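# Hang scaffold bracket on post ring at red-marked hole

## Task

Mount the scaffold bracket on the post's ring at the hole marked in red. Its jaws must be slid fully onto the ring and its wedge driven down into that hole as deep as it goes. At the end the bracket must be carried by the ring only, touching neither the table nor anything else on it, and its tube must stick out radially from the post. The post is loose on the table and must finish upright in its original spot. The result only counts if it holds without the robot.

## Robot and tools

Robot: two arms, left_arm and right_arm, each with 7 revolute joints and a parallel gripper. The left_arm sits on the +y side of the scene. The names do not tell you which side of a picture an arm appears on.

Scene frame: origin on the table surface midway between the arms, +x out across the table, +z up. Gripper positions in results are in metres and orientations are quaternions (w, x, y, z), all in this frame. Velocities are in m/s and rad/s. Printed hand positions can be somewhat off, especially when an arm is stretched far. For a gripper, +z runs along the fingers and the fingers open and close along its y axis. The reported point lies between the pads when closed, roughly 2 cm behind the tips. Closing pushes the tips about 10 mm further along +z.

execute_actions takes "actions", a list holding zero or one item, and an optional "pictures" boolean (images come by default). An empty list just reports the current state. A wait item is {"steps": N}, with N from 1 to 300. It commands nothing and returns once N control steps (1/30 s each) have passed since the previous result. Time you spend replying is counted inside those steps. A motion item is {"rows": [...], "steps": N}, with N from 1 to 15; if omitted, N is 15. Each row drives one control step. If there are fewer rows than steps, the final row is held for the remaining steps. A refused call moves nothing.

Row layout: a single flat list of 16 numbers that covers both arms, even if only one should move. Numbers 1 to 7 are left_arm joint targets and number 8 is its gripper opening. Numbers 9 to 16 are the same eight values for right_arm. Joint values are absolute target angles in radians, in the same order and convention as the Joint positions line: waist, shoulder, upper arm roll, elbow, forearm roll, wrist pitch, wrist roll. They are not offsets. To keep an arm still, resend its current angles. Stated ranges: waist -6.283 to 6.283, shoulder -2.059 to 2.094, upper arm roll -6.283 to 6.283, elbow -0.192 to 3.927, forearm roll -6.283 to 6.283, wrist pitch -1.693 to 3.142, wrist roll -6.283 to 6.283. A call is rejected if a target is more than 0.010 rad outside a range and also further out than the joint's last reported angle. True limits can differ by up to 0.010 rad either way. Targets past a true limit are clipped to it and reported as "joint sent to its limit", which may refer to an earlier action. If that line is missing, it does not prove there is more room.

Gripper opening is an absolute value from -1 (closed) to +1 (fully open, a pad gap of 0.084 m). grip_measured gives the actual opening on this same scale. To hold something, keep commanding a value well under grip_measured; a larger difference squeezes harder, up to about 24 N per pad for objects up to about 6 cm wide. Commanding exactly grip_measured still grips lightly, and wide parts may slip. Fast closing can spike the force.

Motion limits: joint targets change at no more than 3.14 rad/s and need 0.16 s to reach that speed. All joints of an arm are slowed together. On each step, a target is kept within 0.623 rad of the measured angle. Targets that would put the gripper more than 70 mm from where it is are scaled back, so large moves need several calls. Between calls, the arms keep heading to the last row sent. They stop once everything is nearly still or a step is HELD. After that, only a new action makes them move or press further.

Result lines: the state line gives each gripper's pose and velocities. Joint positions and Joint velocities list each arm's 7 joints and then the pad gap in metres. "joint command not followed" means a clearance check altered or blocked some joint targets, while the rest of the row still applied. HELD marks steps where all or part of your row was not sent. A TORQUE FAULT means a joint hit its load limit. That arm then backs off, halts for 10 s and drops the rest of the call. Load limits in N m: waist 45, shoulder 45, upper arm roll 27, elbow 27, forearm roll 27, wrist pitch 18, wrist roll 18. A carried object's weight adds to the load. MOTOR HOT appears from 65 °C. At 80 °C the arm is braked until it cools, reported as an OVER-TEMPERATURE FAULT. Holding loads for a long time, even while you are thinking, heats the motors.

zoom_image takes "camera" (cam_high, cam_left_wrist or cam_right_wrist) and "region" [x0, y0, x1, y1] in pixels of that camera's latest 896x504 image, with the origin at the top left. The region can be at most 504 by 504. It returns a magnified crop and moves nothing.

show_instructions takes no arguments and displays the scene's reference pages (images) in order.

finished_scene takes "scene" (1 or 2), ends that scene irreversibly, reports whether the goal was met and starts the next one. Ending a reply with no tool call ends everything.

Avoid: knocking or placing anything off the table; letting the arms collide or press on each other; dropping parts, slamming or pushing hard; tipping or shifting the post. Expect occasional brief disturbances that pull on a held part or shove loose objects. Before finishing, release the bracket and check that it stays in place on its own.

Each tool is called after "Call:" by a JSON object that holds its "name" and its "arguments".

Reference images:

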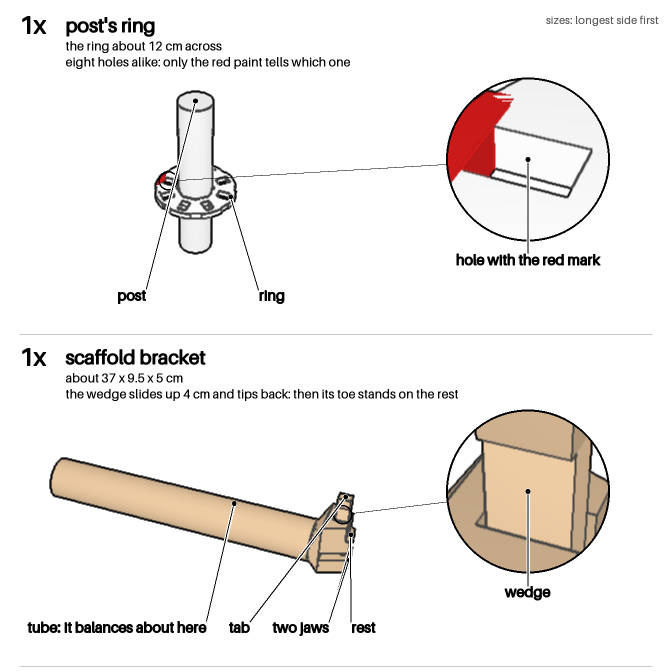

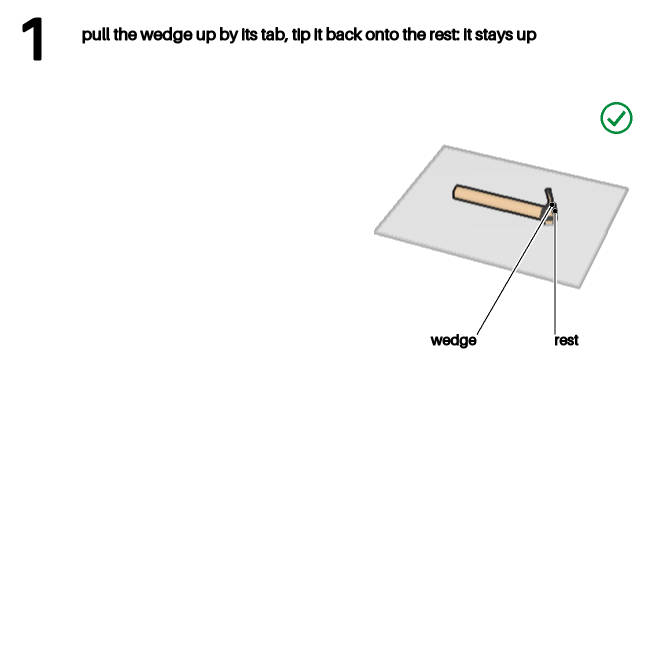

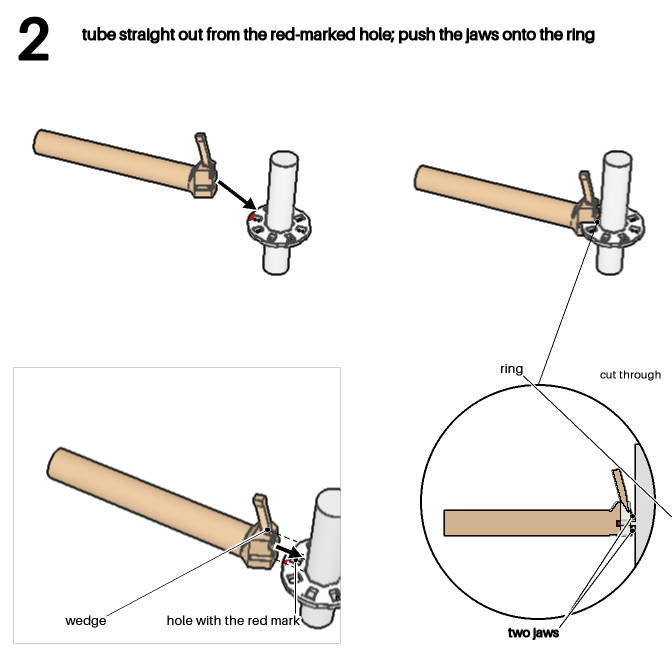

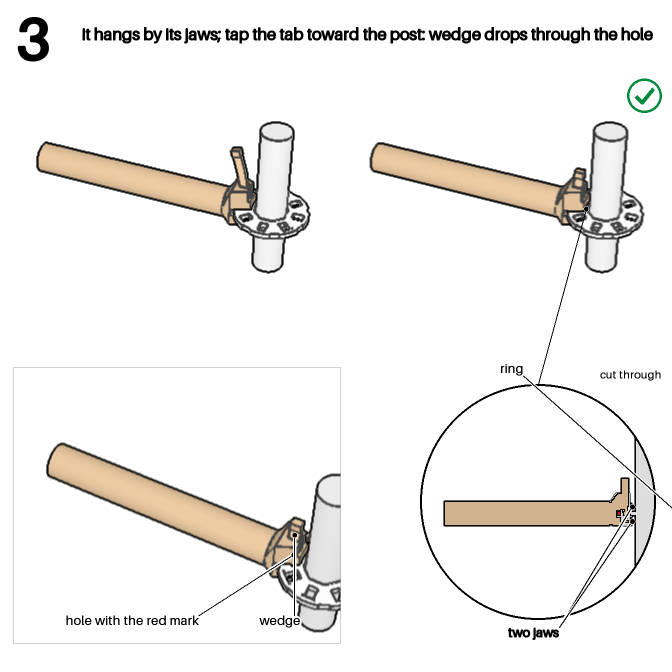

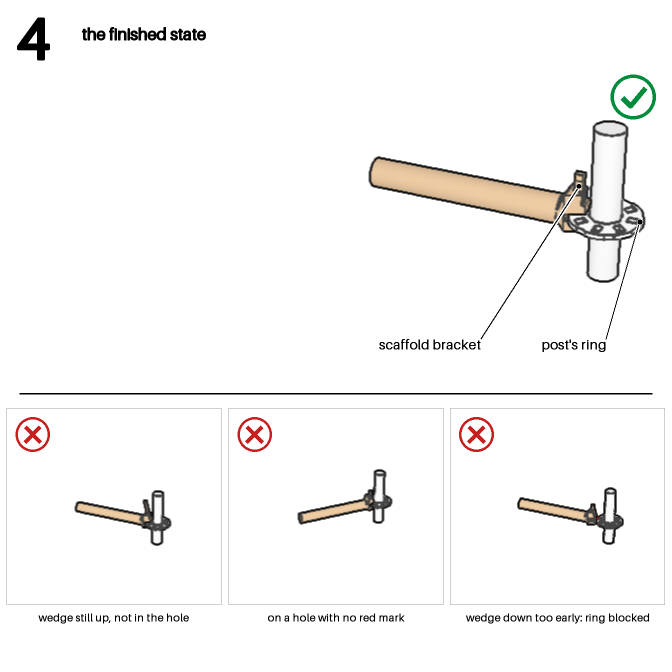

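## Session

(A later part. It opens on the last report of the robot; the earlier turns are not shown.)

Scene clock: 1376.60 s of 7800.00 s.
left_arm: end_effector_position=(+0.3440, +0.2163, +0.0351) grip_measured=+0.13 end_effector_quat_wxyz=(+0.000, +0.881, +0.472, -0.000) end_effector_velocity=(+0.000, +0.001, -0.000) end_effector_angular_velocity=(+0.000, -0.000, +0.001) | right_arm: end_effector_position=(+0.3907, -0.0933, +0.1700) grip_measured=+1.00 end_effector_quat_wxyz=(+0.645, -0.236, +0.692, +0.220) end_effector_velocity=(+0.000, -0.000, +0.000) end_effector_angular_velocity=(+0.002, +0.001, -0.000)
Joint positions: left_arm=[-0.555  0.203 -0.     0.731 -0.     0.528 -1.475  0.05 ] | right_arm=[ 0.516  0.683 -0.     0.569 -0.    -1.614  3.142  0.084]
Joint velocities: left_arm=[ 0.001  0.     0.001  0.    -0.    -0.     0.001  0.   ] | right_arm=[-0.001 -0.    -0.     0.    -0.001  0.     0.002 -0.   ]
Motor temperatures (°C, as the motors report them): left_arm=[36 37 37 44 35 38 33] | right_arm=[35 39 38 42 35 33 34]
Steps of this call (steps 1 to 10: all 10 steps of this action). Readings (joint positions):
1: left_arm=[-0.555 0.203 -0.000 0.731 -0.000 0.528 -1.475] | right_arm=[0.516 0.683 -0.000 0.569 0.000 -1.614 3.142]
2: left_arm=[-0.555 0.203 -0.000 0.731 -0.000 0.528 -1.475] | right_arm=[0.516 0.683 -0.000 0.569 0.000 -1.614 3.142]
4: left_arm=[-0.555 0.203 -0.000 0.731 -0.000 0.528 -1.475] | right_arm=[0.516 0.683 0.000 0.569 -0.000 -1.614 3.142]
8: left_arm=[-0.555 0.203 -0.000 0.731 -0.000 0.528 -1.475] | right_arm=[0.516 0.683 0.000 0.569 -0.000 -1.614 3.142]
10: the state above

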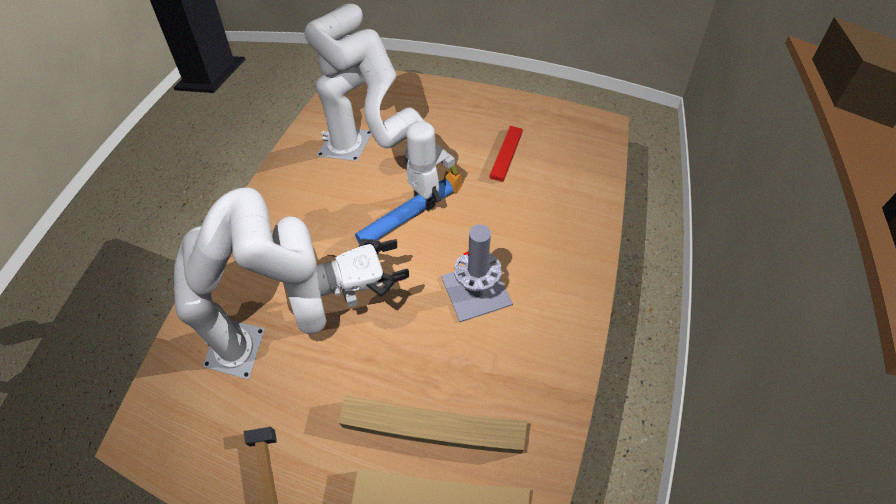

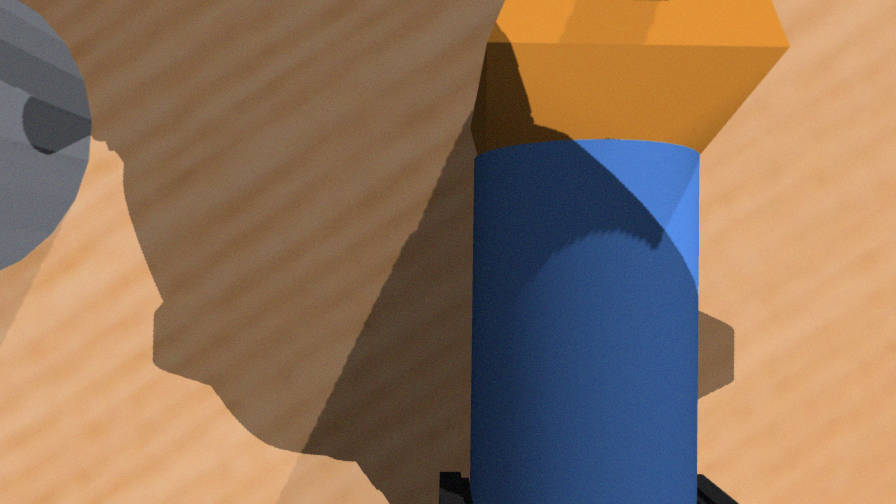

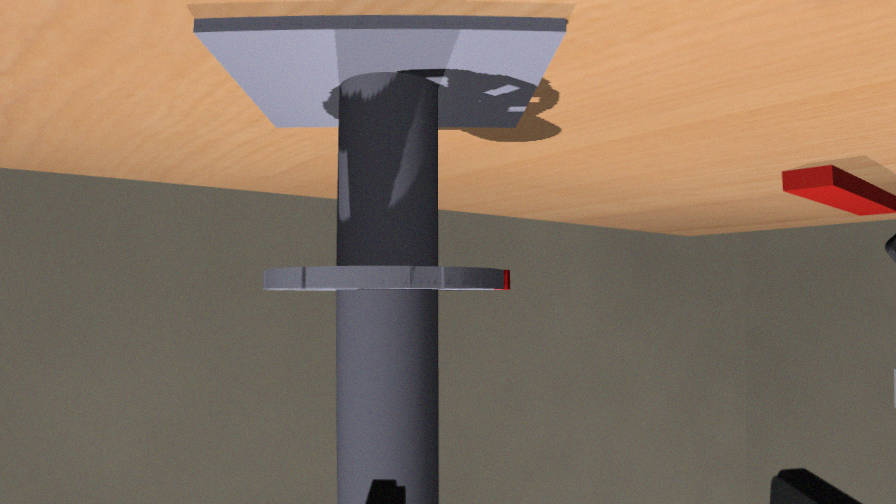

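Call:
{"name": "execute_actions", "arguments": {"actions": [{"rows": [[-0.5544,0.201,0,0.7312,0,0.5302,-1.475,-1,0.516,0.6832,0,0.5692,0,-1.614,3.1416,1],[-0.5544,0.198,0,0.7315,0,0.5335,-1.475,-1,0.516,0.6832,0,0.5692,0,-1.614,3.1416,1],[-0.5544,0.194,0,0.7319,0,0.5379,-1.475,-1,0.516,0.6832,0,0.5692,0,-1.614,3.1416,1],[-0.5544,0.189,0,0.7324,0,0.5434,-1.475,-1,0.516,0.6832,0,0.5692,0,-1.614,3.1416,1],[-0.5544,0.183,0,0.733,0,0.55,-1.475,-1,0.516,0.6832,0,0.5692,0,-1.614,3.1416,1],[-0.5544,0.176,0,0.7338,0,0.5578,-1.475,-1,0.516,0.6832,0,0.5692,0,-1.614,3.1416,1],[-0.5544,0.168,0,0.7348,0,0.5668,-1.475,-1,0.516,0.6832,0,0.5692,0,-1.614,3.1416,1],[-0.5544,0.1595,0,0.7359,0,0.5764,-1.475,-1,0.516,0.6832,0,0.5692,0,-1.614,3.1416,1],[-0.5544,0.1505,0,0.7372,0,0.5867,-1.475,-1,0.516,0.6832,0,0.5692,0,-1.614,3.1416,1],[-0.5544,0.1415,0,0.7387,0,0.5972,-1.475,-1,0.516,0.6832,0,0.5692,0,-1.614,3.1416,1],[-0.5544,0.1325,0,0.7404,0,0.6079,-1.475,-1,0.516,0.6832,0,0.5692,0,-1.614,3.1416,1],[-0.5544,0.1235,0,0.7423,0,0.6188,-1.475,-1,0.516,0.6832,0,0.5692,0,-1.614,3.1416,1],[-0.5544,0.115,0,0.7442,0,0.6292,-1.475,-1,0.516,0.6832,0,0.5692,0,-1.614,3.1416,1],[-0.5544,0.107,0,0.7461,0,0.6391,-1.475,-1,0.516,0.6832,0,0.5692,0,-1.614,3.1416,1],[-0.5544,0.1012,0,0.7476,0,0.6464,-1.475,-1,0.516,0.6832,0,0.5692,0,-1.614,3.1416,1]], "steps": 15}], "pictures": false}}

Call:
{"name": "execute_actions", "arguments": {"actions": [{"steps": 60}]}}

Scene clock: 1393.50 s of 7800.00 s.
left_arm: end_effector_position=(+0.3443, +0.2166, +0.0648) grip_measured=+0.13 end_effector_quat_wxyz=(+0.000, +0.881, +0.473, +0.000) end_effector_velocity=(+0.003, -0.002, +0.105) end_effector_angular_velocity=(-0.007, -0.012, -0.001) | right_arm: end_effector_position=(+0.3907, -0.0933, +0.1700) grip_measured=+1.00 end_effector_quat_wxyz=(+0.645, -0.236, +0.692, +0.220) end_effector_velocity=(-0.000, +0.001, -0.000) end_effector_angular_velocity=(+0.000, +0.001, +0.001)
Joint positions: left_arm=[-0.554  0.126  0.     0.742  0.     0.616 -1.475  0.05 ] | right_arm=[ 0.516  0.683 -0.     0.569  0.    -1.614  3.142  0.084]
Joint velocities: left_arm=[-0.    -0.255 -0.001  0.055 -0.     0.296 -0.001 -0.   ] | right_arm=[ 0.002  0.    -0.    -0.     0.     0.     0.001 -0.   ]
Motor temperatures (°C, as the motors report them): left_arm=[36 37 37 44 35 38 33] | right_arm=[35 39 38 42 35 33 34]
Steps of this call (steps 1 to 15: the robot went on to your last target; steps 16 to 90: nothing new was sent; then 13.40 s passed at rest; steps 91 to 105: all 15 steps of this action). Readings (joint positions):
91: left_arm=[-0.554 0.203 -0.000 0.731 -0.000 0.528 -1.475] | right_arm=[0.516 0.683 -0.000 0.569 0.000 -1.614 3.142]
92: left_arm=[-0.554 0.203 -0.000 0.731 -0.000 0.528 -1.475] | right_arm=[0.516 0.683 -0.000 0.569 -0.000 -1.614 3.142]
94: left_arm=[-0.554 0.201 0.001 0.731 0.000 0.532 -1.475] | right_arm=[0.516 0.683 0.000 0.569 -0.000 -1.614 3.142]
98: left_arm=[-0.553 0.186 0.003 0.727 0.000 0.554 -1.475] | right_arm=[0.516 0.683 -0.000 0.569 -0.000 -1.614 3.142]
105: the state above

Scene clock: 1395.50 s of 7800.00 s.
left_arm: end_effector_position=(+0.3441, +0.2166, +0.0750) grip_measured=+0.13 end_effector_quat_wxyz=(-0.000, +0.881, +0.473, +0.000) end_effector_velocity=(+0.000, +0.000, -0.000) end_effector_angular_velocity=(+0.000, -0.000, -0.000) | right_arm: end_effector_position=(+0.3907, -0.0933, +0.1700) grip_measured=+1.00 end_effector_quat_wxyz=(+0.645, -0.236, +0.692, +0.220) end_effector_velocity=(-0.000, +0.000, -0.000) end_effector_angular_velocity=(-0.000, +0.000, +0.001)
Joint positions: left_arm=[-0.554  0.101  0.     0.748  0.     0.646 -1.475  0.05 ] | right_arm=[ 0.516  0.683  0.     0.569  0.    -1.614  3.142  0.084]
Joint velocities: left_arm=[ 0.001 -0.    -0.    -0.     0.001 -0.     0.     0.   ] | right_arm=[ 0.001  0.     0.    -0.    -0.    -0.     0.    -0.   ]
Motor temperatures (°C, as the motors report them): left_arm=[36 37 37 44 35 38 33] | right_arm=[35 39 38 42 35 33 34]
Steps of this call (steps 1 to 30: the robot went on to your last target; steps 31 to 60: nothing new was sent). Readings (joint positions):
1: left_arm=[-0.554 0.118 0.000 0.744 0.000 0.625 -1.475] | right_arm=[0.516 0.683 0.000 0.569 -0.000 -1.614 3.142]
2: left_arm=[-0.554 0.112 0.000 0.745 0.000 0.632 -1.475] | right_arm=[0.516 0.683 0.000 0.569 0.000 -1.614 3.142]
4: left_arm=[-0.554 0.106 0.000 0.747 0.000 0.640 -1.475] | right_arm=[0.516 0.683 -0.000 0.569 -0.000 -1.614 3.142]
8: left_arm=[-0.554 0.103 0.000 0.746 0.000 0.645 -1.475] | right_arm=[0.516 0.683 -0.000 0.569 -0.000 -1.614 3.142]
60: the state above
All arms were judged still, so your last target was given up. Only a new action makes them travel on or press farther. Fingers that are still opening or closing keep moving.

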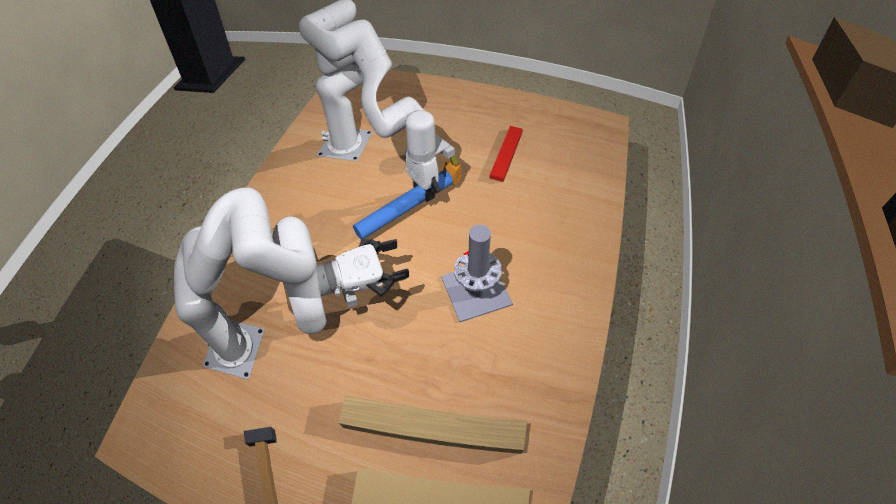

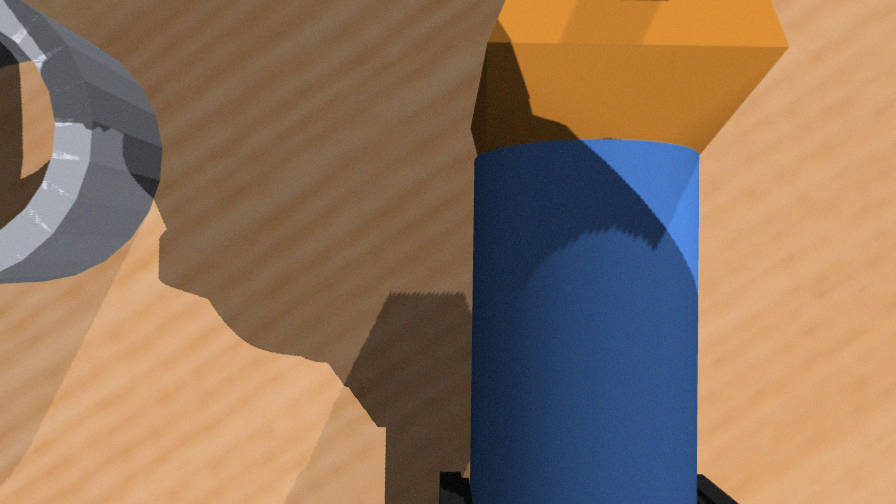

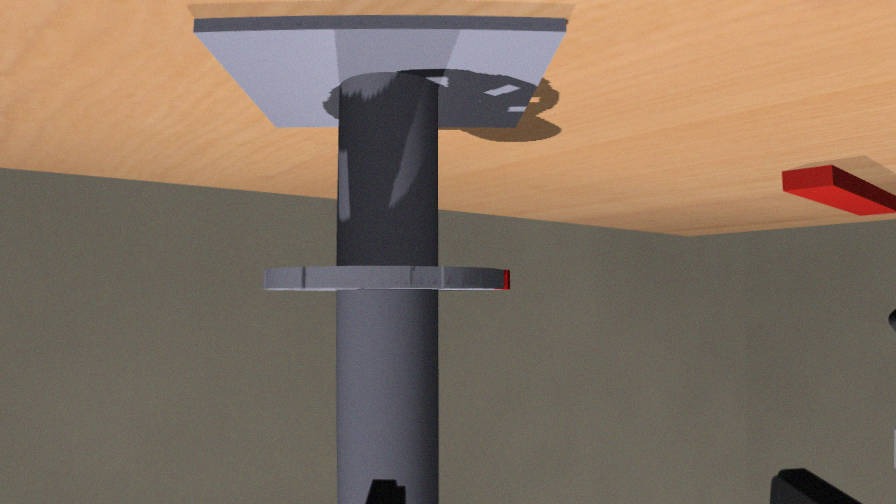

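Call:
{"name": "execute_actions", "arguments": {"actions": [{"rows": [[-0.5544,0.097,0,0.7487,0,0.6517,-1.475,-1,0.516,0.6832,0,0.5692,0,-1.614,3.1416,1],[-0.5544,0.09,0,0.7507,0,0.6607,-1.475,-1,0.516,0.6832,0,0.5692,0,-1.614,3.1416,1],[-0.5544,0.081,0,0.7535,0,0.6725,-1.475,-1,0.516,0.6832,0,0.5692,0,-1.614,3.1416,1],[-0.5544,0.071,0,0.7568,0,0.6858,-1.475,-1,0.516,0.6832,0,0.5692,0,-1.614,3.1416,1],[-0.5544,0.0605,0,0.7605,0,0.7,-1.475,-1,0.516,0.6832,0,0.5692,0,-1.614,3.1416,1],[-0.5544,0.05,0,0.7644,0,0.7144,-1.475,-1,0.516,0.6832,0,0.5692,0,-1.614,3.1416,1],[-0.5544,0.0393,0,0.7687,0,0.7294,-1.475,-1,0.516,0.6832,0,0.5692,0,-1.614,3.1416,1],[-0.5544,0.029,0,0.7733,0,0.7443,-1.475,-1,0.516,0.6832,0,0.5692,0,-1.614,3.1416,1],[-0.5544,0.019,0,0.7781,0,0.7591,-1.475,-1,0.516,0.6832,0,0.5692,0,-1.614,3.1416,1],[-0.5544,0.009,0,0.7833,0,0.7743,-1.472,-1,0.516,0.6832,0,0.5692,0,-1.614,3.1416,1],[-0.5544,0.0,0,0.7883,0,0.7883,-1.464,-1,0.516,0.6832,0,0.5692,0,-1.614,3.1416,1],[-0.5544,-0.008,0,0.793,0,0.801,-1.451,-1,0.516,0.6832,0,0.5692,0,-1.614,3.1416,1],[-0.5544,-0.013,0,0.796,0,0.809,-1.434,-1,0.516,0.6832,0,0.5692,0,-1.614,3.1416,1],[-0.5544,-0.0152,0,0.7973,0,0.8125,-1.412,-1,0.516,0.6832,0,0.5692,0,-1.614,3.1416,1],[-0.5544,-0.0152,0,0.7973,0,0.8125,-1.385,-1,0.516,0.6832,0,0.5692,0,-1.614,3.1416,1]], "steps": 15}], "pictures": false}}

Call:
{"name": "execute_actions", "arguments": {"actions": [{"rows": [[-0.5544,-0.0152,0,0.7973,0,0.8125,-1.354,-1,0.516,0.6832,0,0.5692,0,-1.614,3.1416,1],[-0.5544,-0.0152,0,0.7973,0,0.8125,-1.32,-1,0.516,0.6832,0,0.5692,0,-1.614,3.1416,1],[-0.5544,-0.0152,0,0.7973,0,0.8125,-1.282,-1,0.516,0.6832,0,0.5692,0,-1.614,3.1416,1],[-0.5544,-0.0152,0,0.7973,0,0.8125,-1.241,-1,0.516,0.6832,0,0.5692,0,-1.614,3.1416,1],[-0.5544,-0.0152,0,0.7973,0,0.8125,-1.197,-1,0.516,0.6832,0,0.5692,0,-1.614,3.1416,1],[-0.5544,-0.0152,0,0.7973,0,0.8125,-1.15,-1,0.516,0.6832,0,0.5692,0,-1.614,3.1416,1],[-0.5544,-0.0152,0,0.7973,0,0.8125,-1.1,-1,0.516,0.6832,0,0.5692,0,-1.614,3.1416,1],[-0.5544,-0.0152,0,0.7973,0,0.8125,-1.049,-1,0.516,0.6832,0,0.5692,0,-1.614,3.1416,1],[-0.5544,-0.0152,0,0.7973,0,0.8125,-0.995,-1,0.516,0.6832,0,0.5692,0,-1.614,3.1416,1],[-0.5544,-0.0152,0,0.7973,0,0.8125,-0.939,-1,0.516,0.6832,0,0.5692,0,-1.614,3.1416,1],[-0.5544,-0.0152,0,0.7973,0,0.8125,-0.882,-1,0.516,0.6832,0,0.5692,0,-1.614,3.1416,1],[-0.5544,-0.0152,0,0.7973,0,0.8125,-0.823,-1,0.516,0.6832,0,0.5692,0,-1.614,3.1416,1],[-0.5544,-0.0152,0,0.7973,0,0.8125,-0.763,-1,0.516,0.6832,0,0.5692,0,-1.614,3.1416,1],[-0.5544,-0.0152,0,0.7973,0,0.8125,-0.703,-1,0.516,0.6832,0,0.5692,0,-1.614,3.1416,1],[-0.5544,-0.0152,0,0.7973,0,0.8125,-0.642,-1,0.516,0.6832,0,0.5692,0,-1.614,3.1416,1]], "steps": 15}], "pictures": false}}

Call:
{"name": "execute_actions", "arguments": {"actions": [{"rows": [[-0.5544,-0.0152,0,0.7973,0,0.8125,-0.58,-1,0.516,0.6832,0,0.5692,0,-1.614,3.1416,1],[-0.5544,-0.0152,0,0.7973,0,0.8125,-0.518,-1,0.516,0.6832,0,0.5692,0,-1.614,3.1416,1],[-0.5544,-0.0152,0,0.7973,0,0.8125,-0.457,-1,0.516,0.6832,0,0.5692,0,-1.614,3.1416,1],[-0.5544,-0.0152,0,0.7973,0,0.8125,-0.396,-1,0.516,0.6832,0,0.5692,0,-1.614,3.1416,1],[-0.5544,-0.0152,0,0.7973,0,0.8125,-0.335,-1,0.516,0.6832,0,0.5692,0,-1.614,3.1416,1],[-0.5544,-0.0152,0,0.7973,0,0.8125,-0.275,-1,0.516,0.6832,0,0.5692,0,-1.614,3.1416,1],[-0.5544,-0.0152,0,0.7973,0,0.8125,-0.216,-1,0.516,0.6832,0,0.5692,0,-1.614,3.1416,1],[-0.5544,-0.0152,0,0.7973,0,0.8125,-0.159,-1,0.516,0.6832,0,0.5692,0,-1.614,3.1416,1],[-0.5544,-0.0152,0,0.7973,0,0.8125,-0.103,-1,0.516,0.6832,0,0.5692,0,-1.614,3.1416,1],[-0.5544,-0.0152,0,0.7973,0,0.8125,-0.049,-1,0.516,0.6832,0,0.5692,0,-1.614,3.1416,1],[-0.5544,-0.0152,0,0.7973,0,0.8125,0.002,-1,0.516,0.6832,0,0.5692,0,-1.614,3.1416,1],[-0.5544,-0.0152,0,0.7973,0,0.8125,0.052,-1,0.516,0.6832,0,0.5692,0,-1.614,3.1416,1],[-0.5544,-0.0152,0,0.7973,0,0.8125,0.099,-1,0.516,0.6832,0,0.5692,0,-1.614,3.1416,1],[-0.5544,-0.0152,0,0.7973,0,0.8125,0.143,-1,0.516,0.6832,0,0.5692,0,-1.614,3.1416,1],[-0.5544,-0.0152,0,0.7973,0,0.8125,0.184,-1,0.516,0.6832,0,0.5692,0,-1.614,3.1416,1]], "steps": 15}], "pictures": false}}

Call:
{"name": "execute_actions", "arguments": {"actions": [{"rows": [[-0.5544,-0.0152,0,0.7973,0,0.8125,0.222,-1,0.516,0.6832,0,0.5692,0,-1.614,3.1416,1],[-0.5544,-0.0152,0,0.7973,0,0.8125,0.256,-1,0.516,0.6832,0,0.5692,0,-1.614,3.1416,1],[-0.5544,-0.0152,0,0.7973,0,0.8125,0.287,-1,0.516,0.6832,0,0.5692,0,-1.614,3.1416,1],[-0.5544,-0.0152,0,0.7973,0,0.8125,0.314,-1,0.516,0.6832,0,0.5692,0,-1.614,3.1416,1],[-0.5544,-0.0152,0,0.7973,0,0.8125,0.336,-1,0.516,0.6832,0,0.5692,0,-1.614,3.1416,1],[-0.5544,-0.0152,0,0.7973,0,0.8125,0.353,-1,0.516,0.6832,0,0.5692,0,-1.614,3.1416,1],[-0.5544,-0.0152,0,0.7973,0,0.8125,0.366,-1,0.516,0.6832,0,0.5692,0,-1.614,3.1416,1],[-0.5544,-0.0152,0,0.7973,0,0.8125,0.374,-1,0.516,0.6832,0,0.5692,0,-1.614,3.1416,1],[-0.5544,-0.0152,0,0.7973,0,0.8125,0.3771,-1,0.516,0.6832,0,0.5692,0,-1.614,3.1416,1]], "steps": 15}]}}

Scene clock: 1467.23 s of 7800.00 s.
left_arm: end_effector_position=(+0.3450, +0.2161, +0.1238) grip_measured=+0.13 end_effector_quat_wxyz=(+0.001, +0.888, +0.460, +0.001) end_effector_velocity=(+0.007, -0.003, +0.095) end_effector_angular_velocity=(-0.012, -0.026, -0.405) | right_arm: end_effector_position=(+0.3907, -0.0933, +0.1700) grip_measured=+1.00 end_effector_quat_wxyz=(+0.645, -0.236, +0.692, +0.220) end_effector_velocity=(-0.001, +0.001, -0.000) end_effector_angular_velocity=(+0.001, +0.001, +0.003)
Joint positions: left_arm=[-0.554 -0.002  0.     0.791 -0.     0.79  -1.446  0.05 ] | right_arm=[ 0.516  0.683 -0.     0.569  0.    -1.614  3.142  0.084]
Joint velocities: left_arm=[ 0.001 -0.176  0.001  0.105  0.001  0.252  0.406  0.   ] | right_arm=[ 0.001  0.     0.001 -0.    -0.001 -0.     0.001 -0.   ]
Motor temperatures (°C, as the motors report them): left_arm=[36 37 37 47 35 38 33] | right_arm=[35 39 38 42 35 33 34]
Steps of this call (steps 1 to 90: nothing new was sent; then 68.23 s passed at rest; steps 91 to 105: all 15 steps of this action). Readings (joint positions):
91: left_arm=[-0.554 0.101 -0.000 0.748 0.000 0.647 -1.475] | right_arm=[0.516 0.683 0.000 0.569 -0.000 -1.614 3.142]
92: left_arm=[-0.554 0.100 0.000 0.748 -0.000 0.648 -1.475] | right_arm=[0.516 0.683 -0.000 0.569 -0.000 -1.614 3.142]
94: left_arm=[-0.554 0.094 0.000 0.749 -0.000 0.658 -1.475] | right_arm=[0.516 0.683 0.000 0.569 -0.000 -1.614 3.142]
98: left_arm=[-0.554 0.062 0.000 0.760 -0.000 0.699 -1.475] | right_arm=[0.516 0.683 0.000 0.569 -0.000 -1.614 3.142]
105: the state above

Scene clock: 1467.73 s of 7800.00 s.
left_arm: end_effector_position=(+0.3440, +0.2166, +0.1299) grip_measured=+0.13 end_effector_quat_wxyz=(-0.000, +0.980, +0.198, -0.000) end_effector_velocity=(-0.001, +0.000, +0.000) end_effector_angular_velocity=(-0.000, +0.001, -1.634) | right_arm: end_effector_position=(+0.3907, -0.0933, +0.1700) grip_measured=+1.00 end_effector_quat_wxyz=(+0.645, -0.236, +0.692, +0.220) end_effector_velocity=(-0.000, -0.000, -0.001) end_effector_angular_velocity=(-0.000, +0.001, -0.001)
Joint positions: left_arm=[-0.554 -0.015 -0.     0.797  0.     0.812 -0.89   0.05 ] | right_arm=[ 0.516  0.683 -0.     0.569 -0.    -1.614  3.142  0.084]
Joint velocities: left_arm=[-0.001 -0.001  0.    -0.001 -0.     0.002  1.634  0.   ] | right_arm=[ 0.001  0.001 -0.    -0.     0.001  0.     0.001 -0.   ]
Motor temperatures (°C, as the motors report them): left_arm=[36 37 37 47 35 38 33] | right_arm=[35 39 38 42 35 33 34]
Steps of this call (steps 1 to 15: all 15 steps of this action). Readings (joint positions):
1: left_arm=[-0.554 -0.007 0.000 0.794 -0.000 0.797 -1.430] | right_arm=[0.516 0.683 0.000 0.569 0.000 -1.614 3.142]
2: left_arm=[-0.554 -0.010 0.000 0.796 -0.000 0.802 -1.411] | right_arm=[0.516 0.683 -0.000 0.569 -0.000 -1.614 3.142]
4: left_arm=[-0.554 -0.013 0.000 0.796 -0.000 0.807 -1.362] | right_arm=[0.516 0.683 -0.000 0.569 -0.000 -1.614 3.142]
8: left_arm=[-0.554 -0.014 0.000 0.796 -0.000 0.812 -1.226] | right_arm=[0.516 0.683 0.000 0.569 0.000 -1.614 3.142]
15: the state above

Scene clock: 1468.23 s of 7800.00 s.
left_arm: end_effector_position=(+0.3441, +0.2166, +0.1300) grip_measured=+0.13 end_effector_quat_wxyz=(-0.000, +0.973, -0.233, -0.000) end_effector_velocity=(-0.001, -0.000, -0.001) end_effector_angular_velocity=(+0.001, +0.002, -1.564) | right_arm: end_effector_position=(+0.3907, -0.0933, +0.1700) grip_measured=+1.00 end_effector_quat_wxyz=(+0.645, -0.236, +0.692, +0.220) end_effector_velocity=(+0.000, -0.000, -0.000) end_effector_angular_velocity=(+0.000, +0.000, -0.001)
Joint positions: left_arm=[-0.554 -0.015 -0.     0.797  0.     0.813 -0.021  0.05 ] | right_arm=[ 0.516  0.683  0.     0.569  0.    -1.614  3.142  0.084]
Joint velocities: left_arm=[-0.001 -0.    -0.001 -0.002 -0.    -0.     1.562  0.   ] | right_arm=[-0.001 -0.    -0.    -0.001 -0.    -0.     0.     0.   ]
Motor temperatures (°C, as the motors report them): left_arm=[36 37 37 47 35 38 33] | right_arm=[35 39 38 42 35 33 34]
Steps of this call (steps 1 to 15: all 15 steps of this action). Readings (joint positions):
1: left_arm=[-0.554 -0.015 -0.000 0.797 0.000 0.812 -0.835] | right_arm=[0.516 0.683 -0.000 0.569 -0.000 -1.614 3.142]
2: left_arm=[-0.554 -0.015 -0.000 0.797 0.000 0.812 -0.778] | right_arm=[0.516 0.683 -0.000 0.569 0.000 -1.614 3.142]
4: left_arm=[-0.554 -0.015 -0.000 0.797 0.000 0.813 -0.661] | right_arm=[0.516 0.683 -0.000 0.569 0.000 -1.614 3.142]
8: left_arm=[-0.554 -0.015 -0.000 0.797 0.000 0.813 -0.422] | right_arm=[0.516 0.683 -0.000 0.569 -0.000 -1.614 3.142]
15: the state above

Scene clock: 1468.73 s of 7800.00 s.
left_arm: end_effector_position=(+0.3441, +0.2166, +0.1300) grip_measured=+0.13 end_effector_quat_wxyz=(+0.000, +0.909, -0.418, -0.000) end_effector_velocity=(+0.001, +0.001, -0.000) end_effector_angular_velocity=(+0.000, -0.000, -0.055) | right_arm: end_effector_position=(+0.3907, -0.0933, +0.1700) grip_measured=+1.00 end_effector_quat_wxyz=(+0.645, -0.236, +0.692, +0.220) end_effector_velocity=(+0.000, -0.001, -0.001) end_effector_angular_velocity=(-0.001, +0.002, -0.002)
Joint positions: left_arm=[-0.554 -0.015  0.     0.797 -0.     0.813  0.372  0.05 ] | right_arm=[ 0.516  0.683  0.     0.569 -0.    -1.614  3.142  0.084]
Joint velocities: left_arm=[ 0.001  0.     0.002 -0.     0.001 -0.     0.058 -0.   ] | right_arm=[-0.     0.002 -0.    -0.     0.001 -0.     0.001 -0.   ]
Motor temperatures (°C, as the motors report them): left_arm=[36 37 37 47 35 38 33] | right_arm=[35 39 38 42 35 33 34]
Steps of this call (steps 1 to 15: all 15 steps of this action). Readings (joint positions):
1: left_arm=[-0.554 -0.015 -0.000 0.797 0.000 0.813 0.031] | right_arm=[0.516 0.683 -0.000 0.569 0.000 -1.614 3.142]
2: left_arm=[-0.554 -0.015 -0.000 0.797 0.000 0.813 0.079] | right_arm=[0.516 0.683 -0.000 0.569 0.000 -1.614 3.142]
4: left_arm=[-0.554 -0.015 -0.000 0.797 0.000 0.813 0.169] | right_arm=[0.516 0.683 -0.000 0.569 0.000 -1.614 3.142]
8: left_arm=[-0.554 -0.015 -0.000 0.797 0.000 0.813 0.304] | right_arm=[0.516 0.683 -0.000 0.569 0.000 -1.614 3.142]
15: the state above

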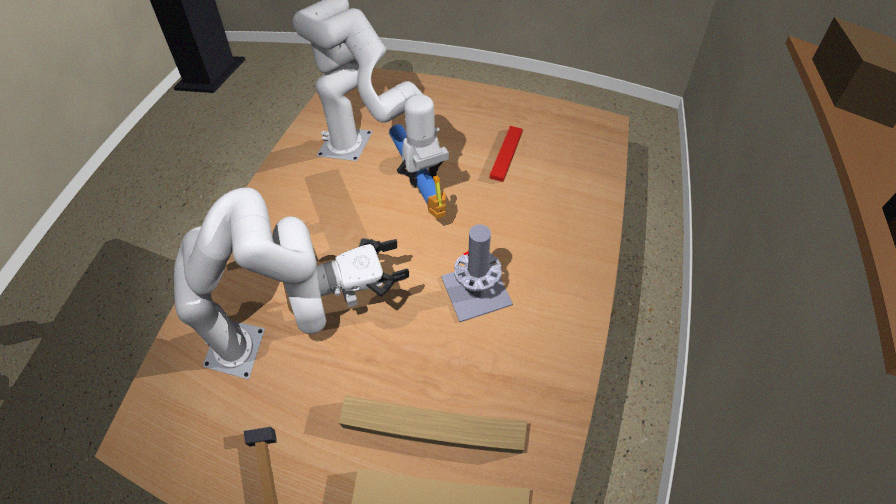

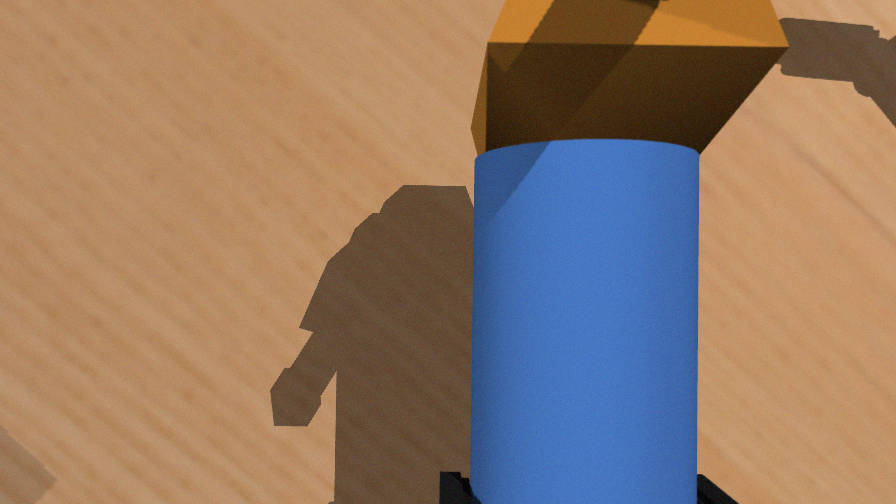

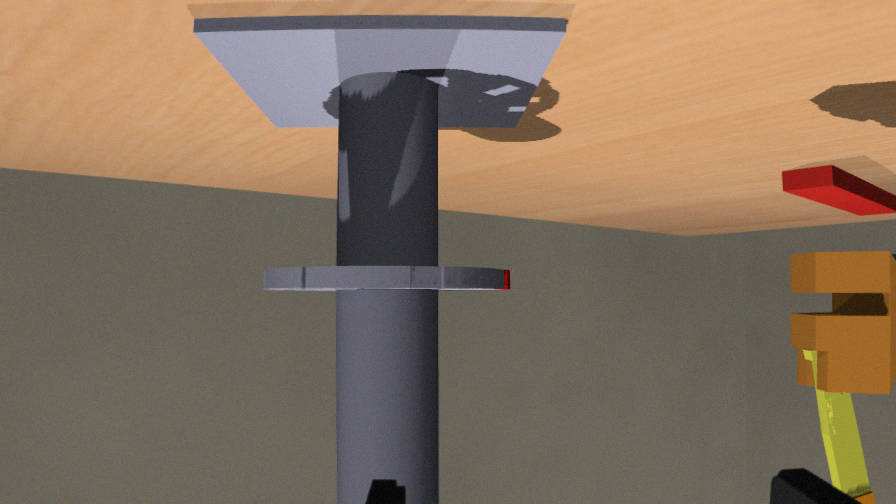

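Call:
{"name": "execute_actions", "arguments": {"actions": [{"rows": [[-0.5545,-0.0142,0,0.7985,0,0.8127,0.3771,-1,0.516,0.6832,0,0.5692,0,-1.614,3.1416,1],[-0.5546,-0.0112,0,0.802,0,0.8132,0.3771,-1,0.516,0.6832,0,0.5692,0,-1.614,3.1416,1],[-0.5549,-0.0065,0,0.8078,0,0.8143,0.3771,-1,0.516,0.6832,0,0.5692,0,-1.614,3.1416,1],[-0.5552,0.0,0,0.8155,0,0.8155,0.3771,-1,0.516,0.6832,0,0.5692,0,-1.614,3.1416,1],[-0.5557,0.0079,0,0.825,0,0.8171,0.3771,-1,0.516,0.6832,0,0.5692,0,-1.614,3.1416,1],[-0.5562,0.0173,0,0.8362,0,0.8189,0.3771,-1,0.516,0.6832,0,0.5692,0,-1.614,3.1416,1],[-0.5567,0.0279,0,0.8489,0,0.821,0.3771,-1,0.516,0.6832,0,0.5692,0,-1.614,3.1416,1],[-0.5574,0.0396,0,0.8629,0,0.8233,0.3771,-1,0.516,0.6832,0,0.5692,0,-1.614,3.1416,1],[-0.5581,0.0522,0,0.8781,0,0.8259,0.3771,-1,0.516,0.6832,0,0.5692,0,-1.614,3.1416,1],[-0.5588,0.0658,0,0.8943,0,0.8285,0.3771,-1,0.516,0.6832,0,0.5692,0,-1.614,3.1416,1],[-0.5595,0.0799,0,0.9113,0,0.8314,0.3771,-1,0.516,0.6832,0,0.5692,0,-1.614,3.1416,1],[-0.5603,0.0947,0,0.9289,0,0.8342,0.3771,-1,0.516,0.6832,0,0.5692,0,-1.614,3.1416,1],[-0.5612,0.1099,0,0.9471,0,0.8372,0.3771,-1,0.516,0.6832,0,0.5692,0,-1.614,3.1416,1],[-0.562,0.1253,0,0.9656,0,0.8403,0.3771,-1,0.516,0.6832,0,0.5692,0,-1.614,3.1416,1],[-0.5629,0.1409,0,0.9843,0,0.8434,0.3771,-1,0.516,0.6832,0,0.5692,0,-1.614,3.1416,1]], "steps": 15}], "pictures": false}}

Call:
{"name": "execute_actions", "arguments": {"actions": [{"rows": [[-0.5637,0.1565,0,1.003,0,0.8465,0.3771,-1,0.516,0.6832,0,0.5692,0,-1.614,3.1416,1],[-0.5645,0.1719,0,1.0215,0,0.8496,0.3771,-1,0.516,0.6832,0,0.5692,0,-1.614,3.1416,1],[-0.5654,0.1871,0,1.0397,0,0.8526,0.3771,-1,0.516,0.6832,0,0.5692,0,-1.614,3.1416,1],[-0.5662,0.2019,0,1.0573,0,0.8554,0.3771,-1,0.516,0.6832,0,0.5692,0,-1.614,3.1416,1],[-0.5669,0.216,0,1.0743,0,0.8583,0.3771,-1,0.516,0.6832,0,0.5692,0,-1.614,3.1416,1],[-0.5676,0.2296,0,1.0905,0,0.8609,0.3771,-1,0.516,0.6832,0,0.5692,0,-1.614,3.1416,1],[-0.5683,0.2422,0,1.1057,0,0.8635,0.3771,-1,0.516,0.6832,0,0.5692,0,-1.614,3.1416,1],[-0.569,0.2539,0,1.1197,0,0.8658,0.3771,-1,0.516,0.6832,0,0.5692,0,-1.614,3.1416,1],[-0.5695,0.2645,0,1.1324,0,0.8679,0.3771,-1,0.516,0.6832,0,0.5692,0,-1.614,3.1416,1],[-0.57,0.2739,0,1.1436,0,0.8697,0.3771,-1,0.516,0.6832,0,0.5692,0,-1.614,3.1416,1],[-0.5705,0.2818,0,1.1531,0,0.8713,0.3771,-1,0.516,0.6832,0,0.5692,0,-1.614,3.1416,1],[-0.5708,0.2883,0,1.1608,0,0.8725,0.3771,-1,0.516,0.6832,0,0.5692,0,-1.614,3.1416,1],[-0.5711,0.293,0,1.1666,0,0.8736,0.3771,-1,0.516,0.6832,0,0.5692,0,-1.614,3.1416,1],[-0.5712,0.296,0,1.1701,0,0.8741,0.3771,-1,0.516,0.6832,0,0.5692,0,-1.614,3.1416,1],[-0.5713,0.297,0,1.1713,0,0.8743,0.3771,-1,0.516,0.6832,0,0.5692,0,-1.614,3.1416,1]], "steps": 15}], "pictures": false}}

Call:
{"name": "execute_actions", "arguments": {"actions": [{"steps": 25}]}}

Scene clock: 1529.43 s of 7800.00 s.
left_arm: end_effector_position=(+0.3733, +0.1980, +0.1297) grip_measured=+0.13 end_effector_quat_wxyz=(+0.000, +0.906, -0.423, +0.000) end_effector_velocity=(+0.114, -0.074, -0.009) end_effector_angular_velocity=(+0.001, +0.002, -0.023) | right_arm: end_effector_position=(+0.3907, -0.0933, +0.1700) grip_measured=+1.00 end_effector_quat_wxyz=(+0.645, -0.236, +0.692, +0.220) end_effector_velocity=(-0.000, +0.000, +0.000) end_effector_angular_velocity=(-0.000, -0.001, +0.000)
Joint positions: left_arm=[-0.56   0.091  0.     0.924 -0.     0.833  0.377  0.05 ] | right_arm=[ 0.516  0.683  0.     0.569  0.    -1.614  3.142  0.084]
Joint velocities: left_arm=[-0.023  0.426  0.     0.506 -0.     0.083  0.    -0.   ] | right_arm=[ 0.001  0.     0.     0.     0.001 -0.    -0.001  0.   ]
Motor temperatures (°C, as the motors report them): left_arm=[36 37 37 48 35 38 33] | right_arm=[35 39 38 42 35 33 34]
Steps of this call (steps 1 to 15: the robot went on to your last target; steps 16 to 90: nothing new was sent; then 57.20 s passed at rest; steps 91 to 105: all 15 steps of this action). Readings (joint positions):
91: left_arm=[-0.554 -0.015 0.000 0.797 -0.000 0.813 0.377] | right_arm=[0.516 0.683 -0.000 0.569 -0.000 -1.614 3.142]
92: left_arm=[-0.554 -0.015 0.000 0.798 0.000 0.813 0.377] | right_arm=[0.516 0.683 -0.000 0.569 -0.000 -1.614 3.142]
94: left_arm=[-0.555 -0.012 0.000 0.801 0.000 0.813 0.377] | right_arm=[0.516 0.683 0.000 0.569 -0.000 -1.614 3.142]
98: left_arm=[-0.556 0.010 0.000 0.827 0.000 0.818 0.377] | right_arm=[0.516 0.683 0.000 0.569 -0.000 -1.614 3.142]
105: the state above

Scene clock: 1529.93 s of 7800.00 s.
left_arm: end_effector_position=(+0.4229, +0.1650, +0.1209) grip_measured=+0.13 end_effector_quat_wxyz=(+0.000, +0.904, -0.428, -0.000) end_effector_velocity=(+0.042, -0.029, -0.012) end_effector_angular_velocity=(+0.000, +0.001, -0.009) | right_arm: end_effector_position=(+0.3907, -0.0933, +0.1700) grip_measured=+1.00 end_effector_quat_wxyz=(+0.645, -0.236, +0.692, +0.220) end_effector_velocity=(-0.000, +0.000, -0.000) end_effector_angular_velocity=(+0.000, +0.001, +0.001)
Joint positions: left_arm=[-0.571  0.283 -0.     1.153 -0.     0.871  0.377  0.05 ] | right_arm=[ 0.516  0.683  0.     0.569  0.    -1.614  3.142  0.084]
Joint velocities: left_arm=[-0.009  0.172 -0.001  0.205  0.     0.034 -0.001 -0.   ] | right_arm=[ 0.     0.    -0.    -0.    -0.     0.     0.001  0.   ]
Motor temperatures (°C, as the motors report them): left_arm=[36 37 37 48 35 38 33] | right_arm=[35 39 38 42 35 33 34]
Steps of this call (steps 1 to 15: all 15 steps of this action). Readings (joint positions):
1: left_arm=[-0.561 0.105 0.000 0.941 -0.000 0.836 0.377] | right_arm=[0.516 0.683 0.000 0.569 0.000 -1.614 3.142]
2: left_arm=[-0.562 0.120 0.000 0.959 0.000 0.839 0.377] | right_arm=[0.516 0.683 -0.000 0.569 0.000 -1.614 3.142]
4: left_arm=[-0.563 0.150 -0.000 0.995 -0.000 0.845 0.377] | right_arm=[0.516 0.683 -0.000 0.569 -0.000 -1.614 3.142]
8: left_arm=[-0.567 0.209 -0.000 1.065 -0.000 0.857 0.377] | right_arm=[0.516 0.683 -0.000 0.569 -0.000 -1.614 3.142]
15: the state above

Scene clock: 1530.77 s of 7800.00 s.
left_arm: end_effector_position=(+0.4267, +0.1625, +0.1201) grip_measured=+0.13 end_effector_quat_wxyz=(-0.000, +0.904, -0.428, +0.000) end_effector_velocity=(+0.000, -0.001, +0.000) end_effector_angular_velocity=(-0.001, -0.001, -0.000) | right_arm: end_effector_position=(+0.3907, -0.0933, +0.1700) grip_measured=+1.00 end_effector_quat_wxyz=(+0.645, -0.236, +0.692, +0.220) end_effector_velocity=(-0.000, +0.000, +0.000) end_effector_angular_velocity=(+0.002, +0.001, +0.000)
Joint positions: left_arm=[-0.571  0.297  0.     1.171 -0.     0.874  0.377  0.05 ] | right_arm=[ 0.516  0.683  0.     0.569 -0.    -1.614  3.142  0.084]
Joint velocities: left_arm=[-0.001  0.    -0.     0.001 -0.001 -0.    -0.001  0.   ] | right_arm=[ 0.001 -0.     0.     0.     0.    -0.     0.002 -0.   ]
Motor temperatures (°C, as the motors report them): left_arm=[36 37 37 48 35 38 33] | right_arm=[35 39 38 42 35 33 34]
Steps of this call (steps 1 to 25: the robot went on to your last target). Readings (joint positions):
1: left_arm=[-0.571 0.287 -0.000 1.159 -0.000 0.872 0.377] | right_arm=[0.516 0.683 -0.000 0.569 0.000 -1.614 3.142]
2: left_arm=[-0.571 0.291 -0.000 1.163 -0.000 0.873 0.377] | right_arm=[0.516 0.683 0.000 0.569 -0.000 -1.614 3.142]
4: left_arm=[-0.571 0.294 -0.000 1.167 -0.000 0.874 0.377] | right_arm=[0.516 0.683 0.000 0.569 0.000 -1.614 3.142]
8: left_arm=[-0.571 0.296 0.000 1.170 0.000 0.874 0.377] | right_arm=[0.516 0.683 0.000 0.569 0.000 -1.614 3.142]
25: the state above

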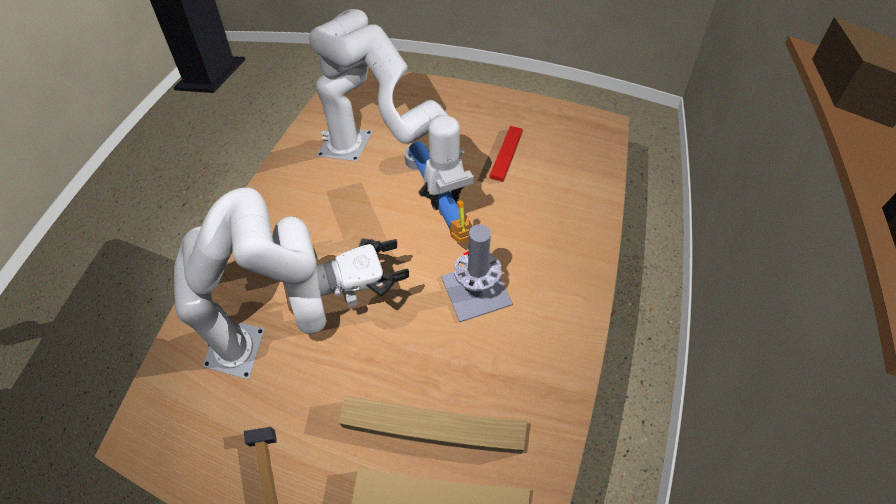

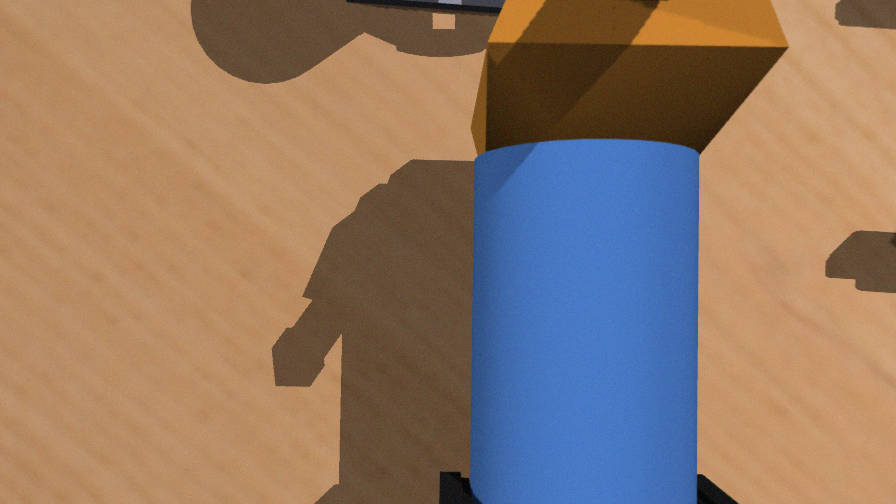

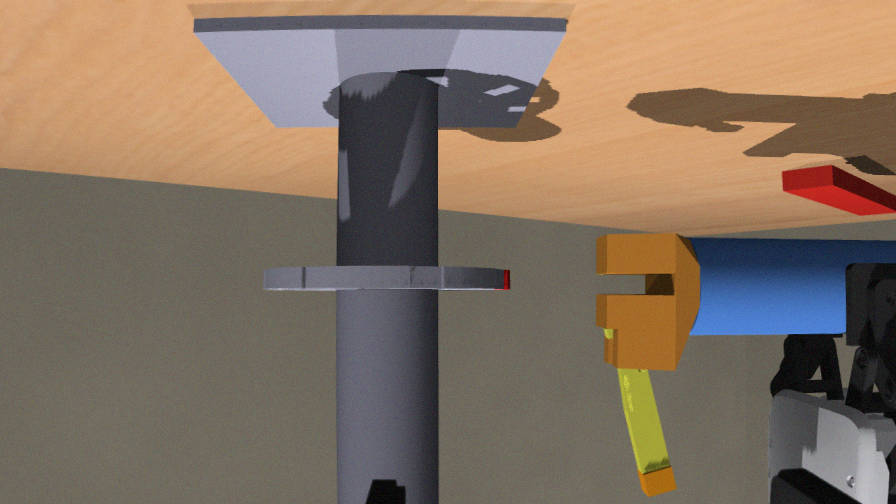

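Call:
{"name": "zoom_image", "arguments": {"camera": "cam_right_wrist", "region": [460, 220, 720, 350]}}

Region (460, 220, 720, 350) of cam_right_wrist's 896x504 image, scaled by 1.938, with more detail than that image has.

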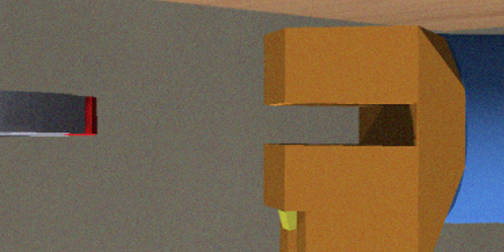

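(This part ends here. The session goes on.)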